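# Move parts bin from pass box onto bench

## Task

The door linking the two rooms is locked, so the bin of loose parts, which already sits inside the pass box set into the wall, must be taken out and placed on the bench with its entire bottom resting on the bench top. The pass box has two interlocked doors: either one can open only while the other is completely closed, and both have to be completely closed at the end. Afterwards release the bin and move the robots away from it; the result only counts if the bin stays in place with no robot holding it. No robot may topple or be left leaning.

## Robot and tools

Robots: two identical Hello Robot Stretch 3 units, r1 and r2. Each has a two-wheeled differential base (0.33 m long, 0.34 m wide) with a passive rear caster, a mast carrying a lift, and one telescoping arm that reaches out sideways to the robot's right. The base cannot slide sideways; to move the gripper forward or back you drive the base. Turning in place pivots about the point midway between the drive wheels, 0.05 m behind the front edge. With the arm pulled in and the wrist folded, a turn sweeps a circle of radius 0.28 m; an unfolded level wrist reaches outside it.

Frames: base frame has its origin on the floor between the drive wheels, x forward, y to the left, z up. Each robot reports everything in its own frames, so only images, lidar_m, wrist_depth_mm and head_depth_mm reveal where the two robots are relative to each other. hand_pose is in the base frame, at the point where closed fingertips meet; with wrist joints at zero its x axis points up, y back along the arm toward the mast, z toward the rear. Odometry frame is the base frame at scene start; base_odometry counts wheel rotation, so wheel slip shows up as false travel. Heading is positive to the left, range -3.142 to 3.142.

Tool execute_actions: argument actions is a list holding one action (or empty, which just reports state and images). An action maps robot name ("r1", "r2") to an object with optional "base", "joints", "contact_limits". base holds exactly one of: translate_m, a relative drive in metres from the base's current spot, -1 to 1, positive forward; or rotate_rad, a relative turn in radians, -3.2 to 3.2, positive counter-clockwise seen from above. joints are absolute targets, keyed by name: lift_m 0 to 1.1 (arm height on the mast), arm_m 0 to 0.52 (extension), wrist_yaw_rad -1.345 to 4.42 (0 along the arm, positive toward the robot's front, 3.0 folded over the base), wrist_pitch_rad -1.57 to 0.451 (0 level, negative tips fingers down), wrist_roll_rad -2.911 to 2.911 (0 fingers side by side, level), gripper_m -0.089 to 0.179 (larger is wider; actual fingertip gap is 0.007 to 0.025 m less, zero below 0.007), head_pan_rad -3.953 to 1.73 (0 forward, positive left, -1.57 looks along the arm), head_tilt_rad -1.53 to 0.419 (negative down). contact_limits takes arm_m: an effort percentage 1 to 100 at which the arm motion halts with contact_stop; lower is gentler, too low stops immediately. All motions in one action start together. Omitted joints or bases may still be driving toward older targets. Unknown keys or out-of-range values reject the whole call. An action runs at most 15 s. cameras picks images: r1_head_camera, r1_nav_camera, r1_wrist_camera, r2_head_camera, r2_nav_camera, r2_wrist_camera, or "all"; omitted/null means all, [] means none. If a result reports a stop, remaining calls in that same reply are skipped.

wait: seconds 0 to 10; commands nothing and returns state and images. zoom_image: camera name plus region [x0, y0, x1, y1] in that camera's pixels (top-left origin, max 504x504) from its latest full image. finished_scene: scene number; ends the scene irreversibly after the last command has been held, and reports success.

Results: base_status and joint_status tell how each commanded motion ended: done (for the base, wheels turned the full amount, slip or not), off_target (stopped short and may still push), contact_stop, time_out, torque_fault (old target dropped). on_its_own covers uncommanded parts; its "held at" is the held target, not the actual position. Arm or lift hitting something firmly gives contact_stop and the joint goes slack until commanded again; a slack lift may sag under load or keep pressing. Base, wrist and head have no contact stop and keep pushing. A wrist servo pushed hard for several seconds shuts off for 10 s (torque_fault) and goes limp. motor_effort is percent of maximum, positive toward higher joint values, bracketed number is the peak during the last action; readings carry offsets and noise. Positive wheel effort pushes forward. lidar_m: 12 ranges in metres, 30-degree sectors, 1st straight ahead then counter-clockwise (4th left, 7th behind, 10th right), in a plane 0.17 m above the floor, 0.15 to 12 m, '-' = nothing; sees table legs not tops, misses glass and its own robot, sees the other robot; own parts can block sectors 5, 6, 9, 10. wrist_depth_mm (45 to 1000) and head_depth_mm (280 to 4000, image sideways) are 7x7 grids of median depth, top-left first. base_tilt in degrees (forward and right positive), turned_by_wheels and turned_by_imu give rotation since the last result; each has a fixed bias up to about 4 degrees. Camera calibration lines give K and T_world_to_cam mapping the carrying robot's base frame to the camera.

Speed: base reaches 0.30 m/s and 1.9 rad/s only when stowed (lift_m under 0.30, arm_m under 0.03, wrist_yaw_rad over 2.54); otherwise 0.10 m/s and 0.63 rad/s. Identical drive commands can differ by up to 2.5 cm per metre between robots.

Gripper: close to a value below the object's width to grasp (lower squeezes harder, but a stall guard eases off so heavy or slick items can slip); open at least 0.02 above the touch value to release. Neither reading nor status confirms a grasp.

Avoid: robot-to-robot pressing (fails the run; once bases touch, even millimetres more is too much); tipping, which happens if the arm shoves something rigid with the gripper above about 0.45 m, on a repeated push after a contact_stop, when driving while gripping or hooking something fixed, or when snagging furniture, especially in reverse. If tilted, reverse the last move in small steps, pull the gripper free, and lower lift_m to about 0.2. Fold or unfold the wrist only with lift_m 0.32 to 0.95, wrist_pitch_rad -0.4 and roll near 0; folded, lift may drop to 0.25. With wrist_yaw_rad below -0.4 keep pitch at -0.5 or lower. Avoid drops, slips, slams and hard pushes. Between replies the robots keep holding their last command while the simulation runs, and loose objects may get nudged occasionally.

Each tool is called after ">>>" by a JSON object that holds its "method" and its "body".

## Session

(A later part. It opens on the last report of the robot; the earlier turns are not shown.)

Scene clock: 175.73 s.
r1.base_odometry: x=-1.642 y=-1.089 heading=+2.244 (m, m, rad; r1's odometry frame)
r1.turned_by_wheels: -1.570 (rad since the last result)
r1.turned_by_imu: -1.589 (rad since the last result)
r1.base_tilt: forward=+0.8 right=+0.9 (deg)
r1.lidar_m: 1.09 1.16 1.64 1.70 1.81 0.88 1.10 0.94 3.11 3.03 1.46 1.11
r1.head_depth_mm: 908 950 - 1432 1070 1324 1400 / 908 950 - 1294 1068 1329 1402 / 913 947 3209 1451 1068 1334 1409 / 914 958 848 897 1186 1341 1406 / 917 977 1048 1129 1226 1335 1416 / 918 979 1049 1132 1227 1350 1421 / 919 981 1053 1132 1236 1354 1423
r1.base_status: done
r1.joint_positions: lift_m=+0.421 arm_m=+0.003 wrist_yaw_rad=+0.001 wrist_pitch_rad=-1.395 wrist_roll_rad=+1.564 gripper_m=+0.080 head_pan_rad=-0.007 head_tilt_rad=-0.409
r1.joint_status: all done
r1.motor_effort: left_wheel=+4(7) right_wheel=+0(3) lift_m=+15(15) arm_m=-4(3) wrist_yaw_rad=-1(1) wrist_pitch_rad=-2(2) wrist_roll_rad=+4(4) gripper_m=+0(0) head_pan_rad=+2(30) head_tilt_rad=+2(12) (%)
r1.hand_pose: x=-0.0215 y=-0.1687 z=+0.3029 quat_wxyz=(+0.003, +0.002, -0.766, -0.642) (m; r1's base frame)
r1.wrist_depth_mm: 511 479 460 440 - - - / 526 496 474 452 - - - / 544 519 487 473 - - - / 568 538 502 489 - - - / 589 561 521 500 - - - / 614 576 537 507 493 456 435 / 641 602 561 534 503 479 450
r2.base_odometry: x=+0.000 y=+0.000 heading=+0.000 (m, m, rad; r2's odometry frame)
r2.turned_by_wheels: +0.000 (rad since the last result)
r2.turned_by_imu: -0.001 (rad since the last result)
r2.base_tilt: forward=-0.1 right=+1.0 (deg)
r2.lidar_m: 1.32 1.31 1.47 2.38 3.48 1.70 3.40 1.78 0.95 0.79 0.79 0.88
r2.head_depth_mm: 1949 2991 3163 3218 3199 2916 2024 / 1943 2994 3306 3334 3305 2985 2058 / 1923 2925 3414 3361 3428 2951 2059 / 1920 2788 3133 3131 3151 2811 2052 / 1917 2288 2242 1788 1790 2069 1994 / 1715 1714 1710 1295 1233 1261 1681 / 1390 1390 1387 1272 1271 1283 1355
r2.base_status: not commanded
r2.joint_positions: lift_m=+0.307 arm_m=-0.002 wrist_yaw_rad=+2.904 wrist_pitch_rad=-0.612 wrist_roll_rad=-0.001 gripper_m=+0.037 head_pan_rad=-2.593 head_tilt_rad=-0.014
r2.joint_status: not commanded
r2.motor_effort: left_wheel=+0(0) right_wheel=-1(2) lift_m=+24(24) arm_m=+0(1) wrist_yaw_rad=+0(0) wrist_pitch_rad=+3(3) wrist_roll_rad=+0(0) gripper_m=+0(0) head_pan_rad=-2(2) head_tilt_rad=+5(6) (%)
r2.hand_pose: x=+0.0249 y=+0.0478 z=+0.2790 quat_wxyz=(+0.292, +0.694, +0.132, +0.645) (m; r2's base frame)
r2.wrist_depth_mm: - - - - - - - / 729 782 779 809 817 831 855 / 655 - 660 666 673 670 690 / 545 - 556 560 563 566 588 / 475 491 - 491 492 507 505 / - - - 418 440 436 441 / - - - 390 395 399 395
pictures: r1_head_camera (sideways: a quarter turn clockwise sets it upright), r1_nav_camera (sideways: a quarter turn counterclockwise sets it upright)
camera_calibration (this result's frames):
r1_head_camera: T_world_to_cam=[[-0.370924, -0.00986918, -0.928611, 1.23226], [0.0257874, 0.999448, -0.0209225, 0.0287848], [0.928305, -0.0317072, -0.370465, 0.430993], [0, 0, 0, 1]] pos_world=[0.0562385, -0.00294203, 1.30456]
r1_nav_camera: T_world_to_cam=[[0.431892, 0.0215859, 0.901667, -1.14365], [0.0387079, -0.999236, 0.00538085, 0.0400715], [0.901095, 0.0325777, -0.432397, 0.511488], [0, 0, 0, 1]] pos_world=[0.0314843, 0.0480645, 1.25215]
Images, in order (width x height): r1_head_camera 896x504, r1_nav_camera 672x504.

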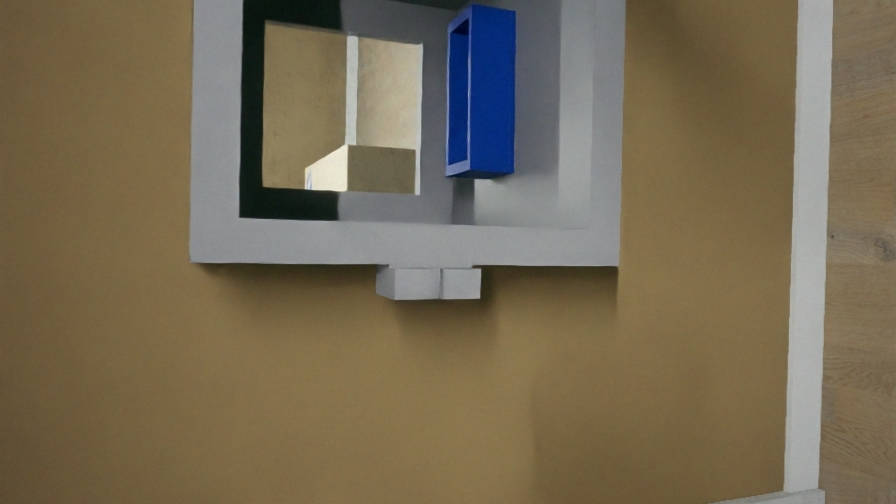

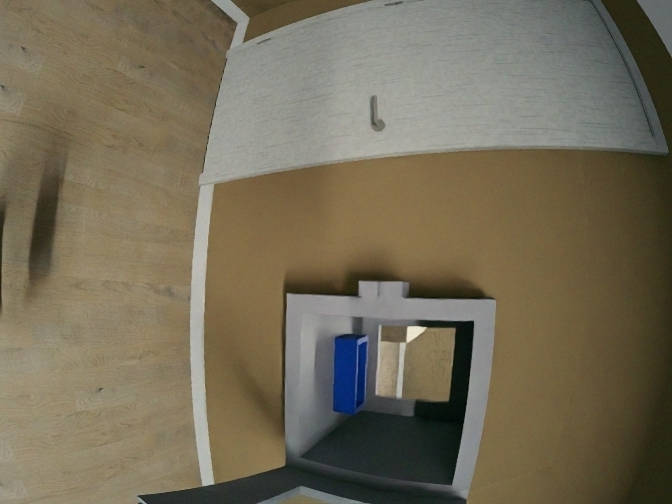

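>>> {"method": "execute_actions", "body": {"actions": [{"r1":{"base":{"translate_m":0.5}}}], "cameras": []}}

>>> {"method": "execute_actions", "body": {"actions": [{"r1":{"base":{"rotate_rad":1.57},"joints":{"head_pan_rad":-1.57,"head_tilt_rad":-0.6}}}], "cameras": []}}

>>> {"method": "execute_actions", "body": {"actions": [{"r1":{"base":{"translate_m":-0.27},"joints":{"lift_m":0.99}}}], "cameras": ["r1_nav_camera","r1_head_camera"]}}

Scene clock: 188.70 s.
r1.base_odometry: x=-1.954 y=-0.698 heading=+2.244 (m, m, rad; r1's odometry frame)
r1.turned_by_wheels: +0.000 (rad since the last result)
r1.turned_by_imu: +0.000 (rad since the last result)
r1.base_tilt: forward=+0.8 right=+0.9 (deg)
r1.lidar_m: 0.59 0.63 0.88 1.67 1.77 2.56 1.36 1.43 3.13 1.86 0.79 0.61
r1.head_depth_mm: 472 490 - 3640 1000 717 611 / 473 490 338 3407 1001 736 609 / 475 318 331 357 387 428 479 / 475 502 539 575 407 397 488 / 477 508 546 589 631 679 771 / 478 510 547 590 640 700 772 / 479 512 548 591 642 702 774
r1.base_status: done
r1.joint_positions: lift_m=+0.421 arm_m=+0.003 wrist_yaw_rad=+0.001 wrist_pitch_rad=-1.395 wrist_roll_rad=+1.564 gripper_m=+0.080 head_pan_rad=-0.007 head_tilt_rad=-0.408
r1.joint_status: not commanded
r1.motor_effort: left_wheel=+3(9) right_wheel=-2(2) lift_m=+14(15) arm_m=-4(3) wrist_yaw_rad=-1(1) wrist_pitch_rad=-2(2) wrist_roll_rad=+4(4) gripper_m=+0(1) head_pan_rad=+2(2) head_tilt_rad=+4(3) (%)
r1.hand_pose: x=-0.0215 y=-0.1687 z=+0.3029 quat_wxyz=(+0.003, +0.002, -0.766, -0.642) (m; r1's base frame)
r1.wrist_depth_mm: 509 488 459 445 - - - / 527 494 469 456 - - - / 545 512 491 466 - - - / 562 533 510 484 - - - / 591 554 521 497 - - - / 613 576 534 509 494 462 437 / 630 603 564 530 501 476 450
r2.base_odometry: x=+0.000 y=+0.000 heading=+0.000 (m, m, rad; r2's odometry frame)
r2.turned_by_wheels: +0.000 (rad since the last result)
r2.turned_by_imu: -0.002 (rad since the last result)
r2.base_tilt: forward=-0.2 right=+1.2 (deg)
r2.lidar_m: 1.32 1.31 1.47 2.39 3.48 1.70 3.40 1.78 0.95 0.79 0.79 0.89
r2.head_depth_mm: 1941 3032 3227 3243 3216 3035 2025 / 1926 3017 3295 3286 3380 2938 2046 / 1913 2935 3351 3439 3423 2983 2040 / 1917 2782 3198 3128 3125 2840 2051 / 1920 2253 2255 1776 1791 2089 1994 / 1729 1725 1719 1298 1233 1262 1680 / 1395 1380 1381 1277 1267 1281 1351
r2.base_status: not commanded
r2.joint_positions: lift_m=+0.307 arm_m=-0.002 wrist_yaw_rad=+2.904 wrist_pitch_rad=-0.612 wrist_roll_rad=-0.001 gripper_m=+0.037 head_pan_rad=-2.593 head_tilt_rad=-0.014
r2.joint_status: not commanded
r2.motor_effort: left_wheel=+0(0) right_wheel=-1(0) lift_m=+24(24) arm_m=+0(1) wrist_yaw_rad=+0(0) wrist_pitch_rad=+3(3) wrist_roll_rad=+0(0) gripper_m=-1(0) head_pan_rad=-2(2) head_tilt_rad=+6(6) (%)
r2.hand_pose: x=+0.0249 y=+0.0478 z=+0.2790 quat_wxyz=(+0.292, +0.694, +0.132, +0.645) (m; r2's base frame)
r2.wrist_depth_mm: - - - - - - - / 713 802 787 790 784 826 846 / 629 - 657 671 671 669 684 / 553 - 551 560 574 571 582 / 477 493 - 491 499 495 502 / - - - 423 434 446 443 / - - - 393 389 399 402
pictures: none
No camera images: the call's "cameras" was empty. Leave "cameras" out to get every camera's image.

Scene clock: 192.17 s.
r1.base_odometry: x=-1.954 y=-0.698 heading=-2.469 (m, m, rad; r1's odometry frame)
r1.turned_by_wheels: +1.570 (rad since the last result)
r1.turned_by_imu: +1.588 (rad since the last result)
r1.base_tilt: forward=+0.8 right=+0.9 (deg)
r1.lidar_m: 1.67 1.77 2.54 1.36 1.42 3.13 1.88 0.79 0.61 0.60 0.63 0.88
r1.head_depth_mm: 294 - 3690 1003 753 638 1013 / 294 324 3032 996 765 638 1021 / 299 321 356 399 456 556 1033 / 477 524 574 426 432 828 1037 / 478 526 584 655 736 873 1045 / 480 529 587 660 755 876 1056 / 481 530 588 664 757 885 1066
r1.base_status: done
r1.joint_positions: lift_m=+0.421 arm_m=+0.003 wrist_yaw_rad=+0.001 wrist_pitch_rad=-1.395 wrist_roll_rad=+1.564 gripper_m=+0.080 head_pan_rad=-1.563 head_tilt_rad=-0.593
r1.joint_status: all done
r1.motor_effort: left_wheel=-2(7) right_wheel=+3(6) lift_m=+14(15) arm_m=-3(4) wrist_yaw_rad=-1(1) wrist_pitch_rad=-2(2) wrist_roll_rad=+4(4) gripper_m=-1(0) head_pan_rad=-3(31) head_tilt_rad=-3(15) (%)
r1.hand_pose: x=-0.0215 y=-0.1687 z=+0.3029 quat_wxyz=(+0.003, +0.002, -0.766, -0.642) (m; r1's base frame)
r1.wrist_depth_mm: 449 481 456 439 - - - / 446 498 474 452 - - - / 454 516 492 467 - - - / 469 531 510 482 - - - / 472 552 522 495 - - - / 477 575 535 512 496 462 435 / 487 587 566 527 496 482 451
r2.base_odometry: x=+0.000 y=+0.000 heading=+0.000 (m, m, rad; r2's odometry frame)
r2.turned_by_wheels: +0.000 (rad since the last result)
r2.turned_by_imu: -0.001 (rad since the last result)
r2.base_tilt: forward=-0.2 right=+0.9 (deg)
r2.lidar_m: 1.32 1.31 1.47 2.38 3.49 1.71 3.41 1.78 0.95 0.79 0.79 0.88
r2.head_depth_mm: 1955 3063 3200 3175 3238 2944 2033 / 1944 3015 3323 3261 3330 3021 2079 / 1932 2983 3421 3478 3442 2988 2055 / 1921 2805 3151 3168 3161 2848 2068 / 1911 2289 2228 1781 1783 2078 1962 / 1702 1706 1713 1294 1236 1260 1674 / 1399 1376 1373 1277 1265 1275 1362
r2.base_status: not commanded
r2.joint_positions: lift_m=+0.307 arm_m=-0.002 wrist_yaw_rad=+2.904 wrist_pitch_rad=-0.612 wrist_roll_rad=-0.001 gripper_m=+0.037 head_pan_rad=-2.593 head_tilt_rad=-0.014
r2.joint_status: not commanded
r2.motor_effort: left_wheel=+0(0) right_wheel=-1(1) lift_m=+24(24) arm_m=+1(0) wrist_yaw_rad=+0(0) wrist_pitch_rad=+4(4) wrist_roll_rad=+1(0) gripper_m=+0(0) head_pan_rad=-3(2) head_tilt_rad=+5(6) (%)
r2.hand_pose: x=+0.0249 y=+0.0478 z=+0.2790 quat_wxyz=(+0.292, +0.694, +0.132, +0.645) (m; r2's base frame)
r2.wrist_depth_mm: - - - - - - - / 725 785 780 786 822 796 846 / 640 - 653 668 660 673 699 / 551 - 563 567 568 580 584 / 469 498 - 488 495 499 500 / - - - 428 443 438 450 / - - - 384 394 395 401
pictures: none
No camera images: the call's "cameras" was empty. Leave "cameras" out to get every camera's image.

Scene clock: 198.17 s.
r1.base_odometry: x=-1.742 y=-0.530 heading=-2.470 (m, m, rad; r1's odometry frame)
r1.turned_by_wheels: +0.000 (rad since the last result)
r1.turned_by_imu: -0.001 (rad since the last result)
r1.base_tilt: forward=+0.9 right=+0.9 (deg)
r1.lidar_m: 1.94 2.05 1.44 1.38 3.76 2.87 1.84 0.77 0.59 0.58 0.61 0.88
r1.head_depth_mm: 286 824 900 954 - - - / 288 - 3364 994 - - - / 287 3152 2885 996 - - - / 288 3112 2790 1000 747 632 582 / 289 861 959 990 756 631 595 / 288 805 837 863 754 630 1023 / 287 561 577 591 603 596 1034
r1.base_status: done
r1.joint_positions: lift_m=+0.989 arm_m=+0.003 wrist_yaw_rad=+0.001 wrist_pitch_rad=-1.395 wrist_roll_rad=+1.564 gripper_m=+0.080 head_pan_rad=-1.563 head_tilt_rad=-0.593
r1.joint_status: all done
r1.motor_effort: left_wheel=-1(12) right_wheel=+2(5) lift_m=+51(54) arm_m=-4(3) wrist_yaw_rad=-1(0) wrist_pitch_rad=-1(2) wrist_roll_rad=+3(4) gripper_m=+0(0) head_pan_rad=-2(2) head_tilt_rad=-2(4) (%)
r1.hand_pose: x=-0.0215 y=-0.1686 z=+0.8715 quat_wxyz=(+0.003, +0.002, -0.766, -0.643) (m; r1's base frame)
r1.wrist_depth_mm: 302 309 947 - 958 900 869 / 315 310 993 - - 909 893 / 327 322 985 - - 964 921 / 336 328 - - - 997 934 / 351 343 - - - - 965 / 371 349 - - - - - / 382 369 - - - - -
r2.base_odometry: x=+0.000 y=+0.000 heading=+0.000 (m, m, rad; r2's odometry frame)
r2.turned_by_wheels: +0.000 (rad since the last result)
r2.turned_by_imu: -0.002 (rad since the last result)
r2.base_tilt: forward=+0.0 right=+1.1 (deg)
r2.lidar_m: 1.32 1.31 1.47 2.39 3.49 1.70 3.40 1.79 0.95 0.79 0.79 0.89
r2.head_depth_mm: 1939 2998 3157 3221 3233 2936 2044 / 1928 3001 3242 3277 3346 2937 2043 / 1926 2991 3377 3307 3409 2981 2043 / 1921 2832 3129 3161 3102 2817 2071 / 1919 2260 2224 1781 1771 2091 1972 / 1715 1709 1712 1303 1239 1256 1684 / 1388 1383 1378 1272 1263 1278 1352
r2.base_status: not commanded
r2.joint_positions: lift_m=+0.307 arm_m=-0.002 wrist_yaw_rad=+2.904 wrist_pitch_rad=-0.612 wrist_roll_rad=-0.001 gripper_m=+0.037 head_pan_rad=-2.593 head_tilt_rad=-0.014
r2.joint_status: not commanded
r2.motor_effort: left_wheel=+0(0) right_wheel=-1(0) lift_m=+24(24) arm_m=+0(1) wrist_yaw_rad=+0(0) wrist_pitch_rad=+4(4) wrist_roll_rad=+0(1) gripper_m=+0(0) head_pan_rad=-3(2) head_tilt_rad=+5(5) (%)
r2.hand_pose: x=+0.0249 y=+0.0478 z=+0.2790 quat_wxyz=(+0.292, +0.694, +0.132, +0.645) (m; r2's base frame)
r2.wrist_depth_mm: - - - - - - - / 742 794 782 787 823 836 855 / 638 - 642 671 690 676 679 / 537 - 563 555 572 570 577 / 481 498 - 482 489 499 505 / - - - 429 440 441 442 / - - - 388 397 391 397
pictures: r1_head_camera (sideways: a quarter turn clockwise sets it upright), r1_nav_camera (sideways: a quarter turn counterclockwise sets it upright)
camera_calibration (this result's frames):
r1_head_camera: T_world_to_cam=[[-0.0165363, 0.534998, -0.844692, 1.12063], [0.999688, -0.00697496, -0.0239883, 0.0268298], [-0.0187254, -0.844825, -0.534715, 0.650497], [0, 0, 0, 1]] pos_world=[0.00389033, -0.0497907, 1.29506]
r1_nav_camera: T_world_to_cam=[[0.0291005, -0.589802, 0.807023, -1.01778], [-0.99856, -0.0535583, -0.0031353, 0.0574862], [0.045072, -0.80577, -0.590511, 0.722434], [0, 0, 0, 1]] pos_world=[0.0544596, -0.0150919, 1.24815]
Images, in order (width x height): r1_head_camera 896x504, r1_nav_camera 672x504.

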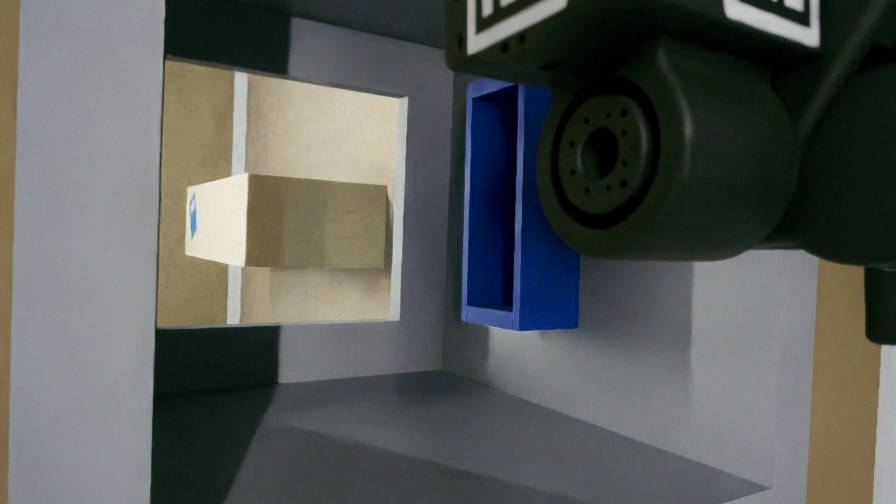

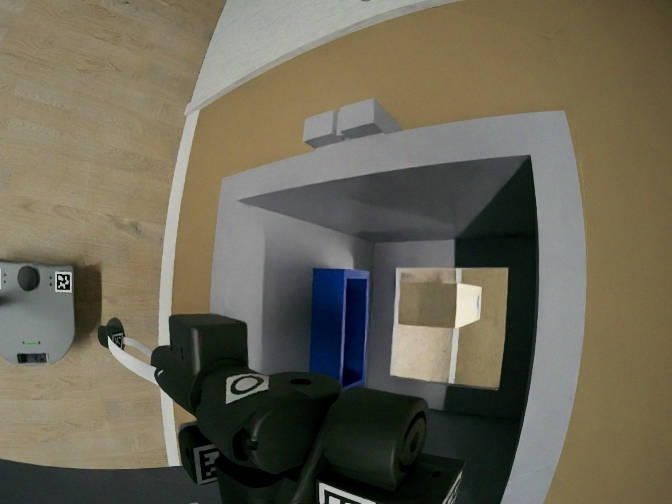

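>>> {"method": "execute_actions", "body": {"actions": [{"r1":{"base":{"translate_m":-0.05},"joints":{"arm_m":0.5}}}], "cameras": ["r1_wrist_camera","r1_head_camera"]}}

Scene clock: 206.87 s.
r1.base_odometry: x=-1.703 y=-0.499 heading=-2.470 (m, m, rad; r1's odometry frame)
r1.turned_by_wheels: +0.000 (rad since the last result)
r1.turned_by_imu: -0.001 (rad since the last result)
r1.base_tilt: forward=+0.8 right=+0.9 (deg)
r1.lidar_m: 1.99 2.10 1.45 1.37 3.67 2.82 1.83 0.77 0.59 0.57 0.61 0.87
r1.head_depth_mm: 360 717 - 842 740 639 588 / 284 292 958 990 764 637 990 / 285 293 3446 994 741 635 991 / 286 294 - 996 742 633 1002 / 287 - 3552 1002 745 632 1005 / 285 834 914 975 760 631 1017 / 285 699 718 735 727 628 1030
r1.base_status: done
r1.joint_positions: lift_m=+0.989 arm_m=+0.500 wrist_yaw_rad=+0.000 wrist_pitch_rad=-1.395 wrist_roll_rad=+1.566 gripper_m=+0.080 head_pan_rad=-1.564 head_tilt_rad=-0.593
r1.joint_status: all done
r1.motor_effort: left_wheel=-1(13) right_wheel=+3(6) lift_m=+51(51) arm_m=+3(4) wrist_yaw_rad=+0(1) wrist_pitch_rad=-1(2) wrist_roll_rad=+3(4) gripper_m=+0(0) head_pan_rad=-2(3) head_tilt_rad=-3(3) (%)
r1.hand_pose: x=-0.0215 y=-0.6654 z=+0.8715 quat_wxyz=(+0.002, +0.001, -0.766, -0.643) (m; r1's base frame)
r1.wrist_depth_mm: 287 288 213 249 243 239 227 / 290 298 239 257 253 243 235 / 292 308 241 261 260 250 240 / 295 318 246 268 269 261 247 / 298 333 278 282 270 267 254 / 301 349 255 292 284 273 263 / 306 353 264 277 293 285 269
r2.base_odometry: x=+0.000 y=+0.000 heading=+0.000 (m, m, rad; r2's odometry frame)
r2.turned_by_wheels: +0.000 (rad since the last result)
r2.turned_by_imu: -0.002 (rad since the last result)
r2.base_tilt: forward=-0.1 right=+1.0 (deg)
r2.lidar_m: 1.32 1.31 1.47 2.39 3.48 1.70 3.39 1.78 0.95 0.79 0.79 0.88
r2.head_depth_mm: 1932 2980 3212 3218 3196 2951 2049 / 1926 3023 3274 3320 3315 2959 2042 / 1919 2982 3338 3347 3404 3024 2043 / 1905 2794 3104 3134 3162 2843 2074 / 1903 2267 2254 1770 1794 2063 1970 / 1716 1711 1705 1305 1239 1265 1676 / 1385 1388 1379 1275 1270 1276 1360
r2.base_status: not commanded
r2.joint_positions: lift_m=+0.307 arm_m=-0.002 wrist_yaw_rad=+2.904 wrist_pitch_rad=-0.612 wrist_roll_rad=-0.001 gripper_m=+0.037 head_pan_rad=-2.593 head_tilt_rad=-0.014
r2.joint_status: not commanded
r2.motor_effort: left_wheel=+0(0) right_wheel=-2(1) lift_m=+24(24) arm_m=+0(1) wrist_yaw_rad=+0(0) wrist_pitch_rad=+4(4) wrist_roll_rad=+0(0) gripper_m=+0(0) head_pan_rad=-3(2) head_tilt_rad=+5(6) (%)
r2.hand_pose: x=+0.0249 y=+0.0478 z=+0.2790 quat_wxyz=(+0.292, +0.694, +0.132, +0.645) (m; r2's base frame)
r2.wrist_depth_mm: - - - - - - - / 725 785 783 795 825 825 844 / 636 - 653 643 679 680 680 / 544 - 556 562 571 575 576 / 475 504 - 492 492 495 505 / - - - 428 434 440 438 / - - - 385 392 395 398
pictures: r1_head_camera (sideways: a quarter turn clockwise sets it upright), r1_wrist_camera
camera_calibration (this result's frames):
r1_head_camera: T_world_to_cam=[[-0.0163583, 0.535013, -0.844686, 1.12062], [0.999686, -0.00730742, -0.0239884, 0.0268301], [-0.0190066, -0.844812, -0.534725, 0.650511], [0, 0, 0, 1]] pos_world=[0.00387376, -0.0497898, 1.29506]
r1_wrist_camera: T_world_to_cam=[[0.0210453, 0.983634, -0.178947, 0.812587], [0.983683, 0.0116158, 0.179536, -0.0920986], [0.178677, -0.179806, -0.967339, 0.889333], [0, 0, 0, 1]] pos_world=[-0.0854085, -0.63831, 1.02223]
Images, in order (width x height): r1_head_camera 896x504, r1_wrist_camera 644x364.

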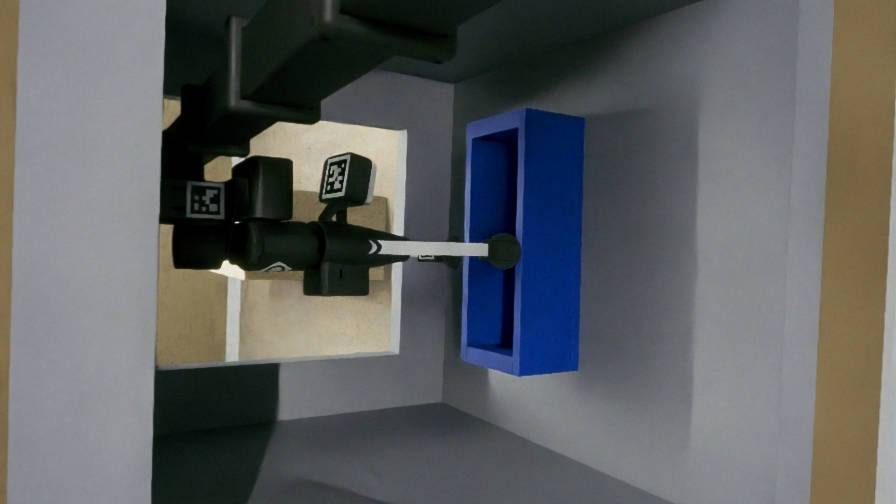

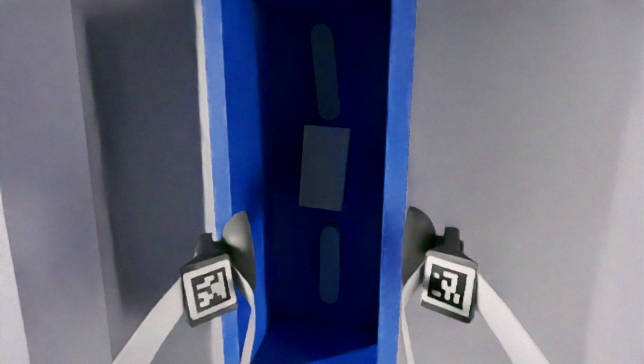

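>>> {"method": "execute_actions", "body": {"actions": [{"r1":{"joints":{"arm_m":0.485}}}], "cameras": []}}

>>> {"method": "execute_actions", "body": {"actions": [{"r1":{"joints":{"lift_m":0.93}}}], "cameras": ["r1_wrist_camera"]}}

>>> {"method": "execute_actions", "body": {"actions": [{"r1":{"joints":{"gripper_m":-0.05}}}], "cameras": []}}

>>> {"method": "execute_actions", "body": {"actions": [{"r1":{"joints":{"lift_m":0.97}}}], "cameras": ["r1_wrist_camera","r1_head_camera"]}}

Scene clock: 213.60 s.
r1.base_odometry: x=-1.703 y=-0.499 heading=-2.470 (m, m, rad; r1's odometry frame)
r1.turned_by_wheels: +0.000 (rad since the last result)
r1.turned_by_imu: +0.000 (rad since the last result)
r1.base_tilt: forward=+0.8 right=+1.0 (deg)
r1.lidar_m: 1.99 2.11 1.46 1.38 3.70 2.82 1.83 0.77 0.59 0.58 0.61 0.88
r1.head_depth_mm: 360 715 - 841 742 638 586 / 285 292 1993 988 764 638 988 / 285 293 3566 995 742 634 989 / 286 295 - 1000 743 634 1001 / 287 - 3561 1000 744 632 1008 / 285 833 912 977 759 630 1016 / 285 699 719 734 728 628 1022
r1.base_status: not commanded
r1.joint_positions: lift_m=+0.989 arm_m=+0.485 wrist_yaw_rad=+0.000 wrist_pitch_rad=-1.395 wrist_roll_rad=+1.566 gripper_m=+0.080 head_pan_rad=-1.564 head_tilt_rad=-0.593
r1.joint_status: all done
r1.motor_effort: left_wheel=-1(1) right_wheel=+2(3) lift_m=+51(51) arm_m=-4(5) wrist_yaw_rad=+0(0) wrist_pitch_rad=-1(1) wrist_roll_rad=+3(3) gripper_m=+0(0) head_pan_rad=-2(3) head_tilt_rad=-3(2) (%)
r1.hand_pose: x=-0.0215 y=-0.6510 z=+0.8715 quat_wxyz=(+0.002, +0.001, -0.766, -0.643) (m; r1's base frame)
r1.wrist_depth_mm: 296 288 227 249 248 239 228 / 305 297 228 256 254 246 233 / 306 309 231 261 263 251 241 / 311 320 255 246 270 258 248 / 314 330 290 280 276 267 255 / 319 344 296 292 292 274 262 / 319 356 264 277 302 286 268
r2.base_odometry: x=+0.000 y=+0.000 heading=+0.000 (m, m, rad; r2's odometry frame)
r2.turned_by_wheels: +0.000 (rad since the last result)
r2.turned_by_imu: -0.001 (rad since the last result)
r2.base_tilt: forward=-0.1 right=+1.0 (deg)
r2.lidar_m: 1.31 1.31 1.47 2.39 3.49 1.70 3.40 1.78 0.95 0.79 0.79 0.88
r2.head_depth_mm: 1936 3031 3163 3239 3240 2934 2033 / 1944 2985 3338 3314 3355 2932 2022 / 1926 2965 3442 3417 3471 2953 2074 / 1932 2794 3170 3129 3125 2808 2060 / 1908 2263 2251 1798 1777 2098 1972 / 1730 1718 1717 1303 1230 1255 1663 / 1391 1372 1372 1276 1276 1281 1347
r2.base_status: not commanded
r2.joint_positions: lift_m=+0.307 arm_m=-0.002 wrist_yaw_rad=+2.904 wrist_pitch_rad=-0.612 wrist_roll_rad=-0.001 gripper_m=+0.037 head_pan_rad=-2.593 head_tilt_rad=-0.014
r2.joint_status: not commanded
r2.motor_effort: left_wheel=+0(0) right_wheel=+0(1) lift_m=+24(24) arm_m=+1(0) wrist_yaw_rad=+0(0) wrist_pitch_rad=+3(4) wrist_roll_rad=+0(0) gripper_m=-1(0) head_pan_rad=-2(2) head_tilt_rad=+6(6) (%)
r2.hand_pose: x=+0.0249 y=+0.0478 z=+0.2790 quat_wxyz=(+0.292, +0.694, +0.132, +0.645) (m; r2's base frame)
r2.wrist_depth_mm: - - - - - - - / 733 798 788 807 818 832 841 / 626 - 655 658 662 692 698 / 546 - 555 565 572 569 593 / 472 491 - 499 499 498 504 / - - - 429 437 434 443 / - - - 392 386 395 405
pictures: none
No camera images: the call's "cameras" was empty. Leave "cameras" out to get every camera's image.

Scene clock: 214.97 s.
r1.base_odometry: x=-1.703 y=-0.499 heading=-2.470 (m, m, rad; r1's odometry frame)
r1.turned_by_wheels: +0.000 (rad since the last result)
r1.turned_by_imu: +0.000 (rad since the last result)
r1.base_tilt: forward=+0.8 right=+1.0 (deg)
r1.lidar_m: 1.99 2.10 1.45 1.37 3.68 2.82 1.83 0.77 0.59 0.57 0.61 0.87
r1.head_depth_mm: 360 762 757 - - 621 586 / 285 843 - 993 758 636 984 / 285 - 3023 845 741 635 993 / 286 3117 - 836 741 633 1002 / 287 - 3545 1002 744 632 1010 / 285 834 913 977 759 630 1017 / 285 699 719 736 728 628 1023
r1.base_status: not commanded
r1.joint_positions: lift_m=+0.931 arm_m=+0.485 wrist_yaw_rad=+0.000 wrist_pitch_rad=-1.395 wrist_roll_rad=+1.566 gripper_m=+0.080 head_pan_rad=-1.564 head_tilt_rad=-0.593
r1.joint_status: all done
r1.motor_effort: left_wheel=-1(1) right_wheel=+2(2) lift_m=+15(44) arm_m=-4(4) wrist_yaw_rad=-1(1) wrist_pitch_rad=-2(1) wrist_roll_rad=+3(3) gripper_m=+0(0) head_pan_rad=-2(2) head_tilt_rad=-2(2) (%)
r1.hand_pose: x=-0.0215 y=-0.6510 z=+0.8129 quat_wxyz=(+0.002, +0.001, -0.766, -0.643) (m; r1's base frame)
r1.wrist_depth_mm: 236 141 200 192 194 187 179 / 244 150 208 198 200 192 185 / 253 152 212 203 206 198 189 / 262 163 200 186 211 203 195 / 272 164 201 218 217 209 200 / 283 222 238 226 227 214 205 / 293 282 243 234 234 223 211
r2.base_odometry: x=+0.000 y=+0.000 heading=+0.000 (m, m, rad; r2's odometry frame)
r2.turned_by_wheels: +0.000 (rad since the last result)
r2.turned_by_imu: +0.000 (rad since the last result)
r2.base_tilt: forward=-0.1 right=+1.0 (deg)
r2.lidar_m: 1.32 1.31 1.47 2.39 3.49 1.71 3.41 1.78 0.95 0.79 0.79 0.89
r2.head_depth_mm: 1935 3013 3147 3293 3220 2961 2057 / 1932 2970 3296 3257 3326 2962 2049 / 1920 3003 3432 3355 3519 2971 2057 / 1905 2807 3201 3119 3157 2823 2058 / 1930 2269 2243 1777 1783 2075 1993 / 1734 1722 1720 1308 1232 1253 1676 / 1389 1378 1368 1273 1261 1280 1354
r2.base_status: not commanded
r2.joint_positions: lift_m=+0.307 arm_m=-0.002 wrist_yaw_rad=+2.904 wrist_pitch_rad=-0.612 wrist_roll_rad=-0.001 gripper_m=+0.037 head_pan_rad=-2.593 head_tilt_rad=-0.014
r2.joint_status: not commanded
r2.motor_effort: left_wheel=+0(0) right_wheel=-1(0) lift_m=+24(24) arm_m=+1(1) wrist_yaw_rad=+0(0) wrist_pitch_rad=+4(3) wrist_roll_rad=+0(1) gripper_m=+0(0) head_pan_rad=-2(3) head_tilt_rad=+5(6) (%)
r2.hand_pose: x=+0.0249 y=+0.0478 z=+0.2790 quat_wxyz=(+0.292, +0.694, +0.132, +0.645) (m; r2's base frame)
r2.wrist_depth_mm: - - - - - - - / 751 827 790 817 806 831 845 / 623 - 675 666 678 689 691 / 549 - 561 563 567 579 582 / 477 490 - 491 493 499 506 / - - - 423 438 441 449 / - - - 391 394 395 396
pictures: r1_wrist_camera
camera_calibration (this result's frames):
r1_wrist_camera: T_world_to_cam=[[0.0210453, 0.983635, -0.17894, 0.787903], [0.983683, 0.0116144, 0.179537, -0.081745], [0.178677, -0.179799, -0.96734, 0.83524], [0, 0, 0, 1]] pos_world=[-0.0854085, -0.623885, 0.963625]
Images, in order (width x height): r1_wrist_camera 644x364.

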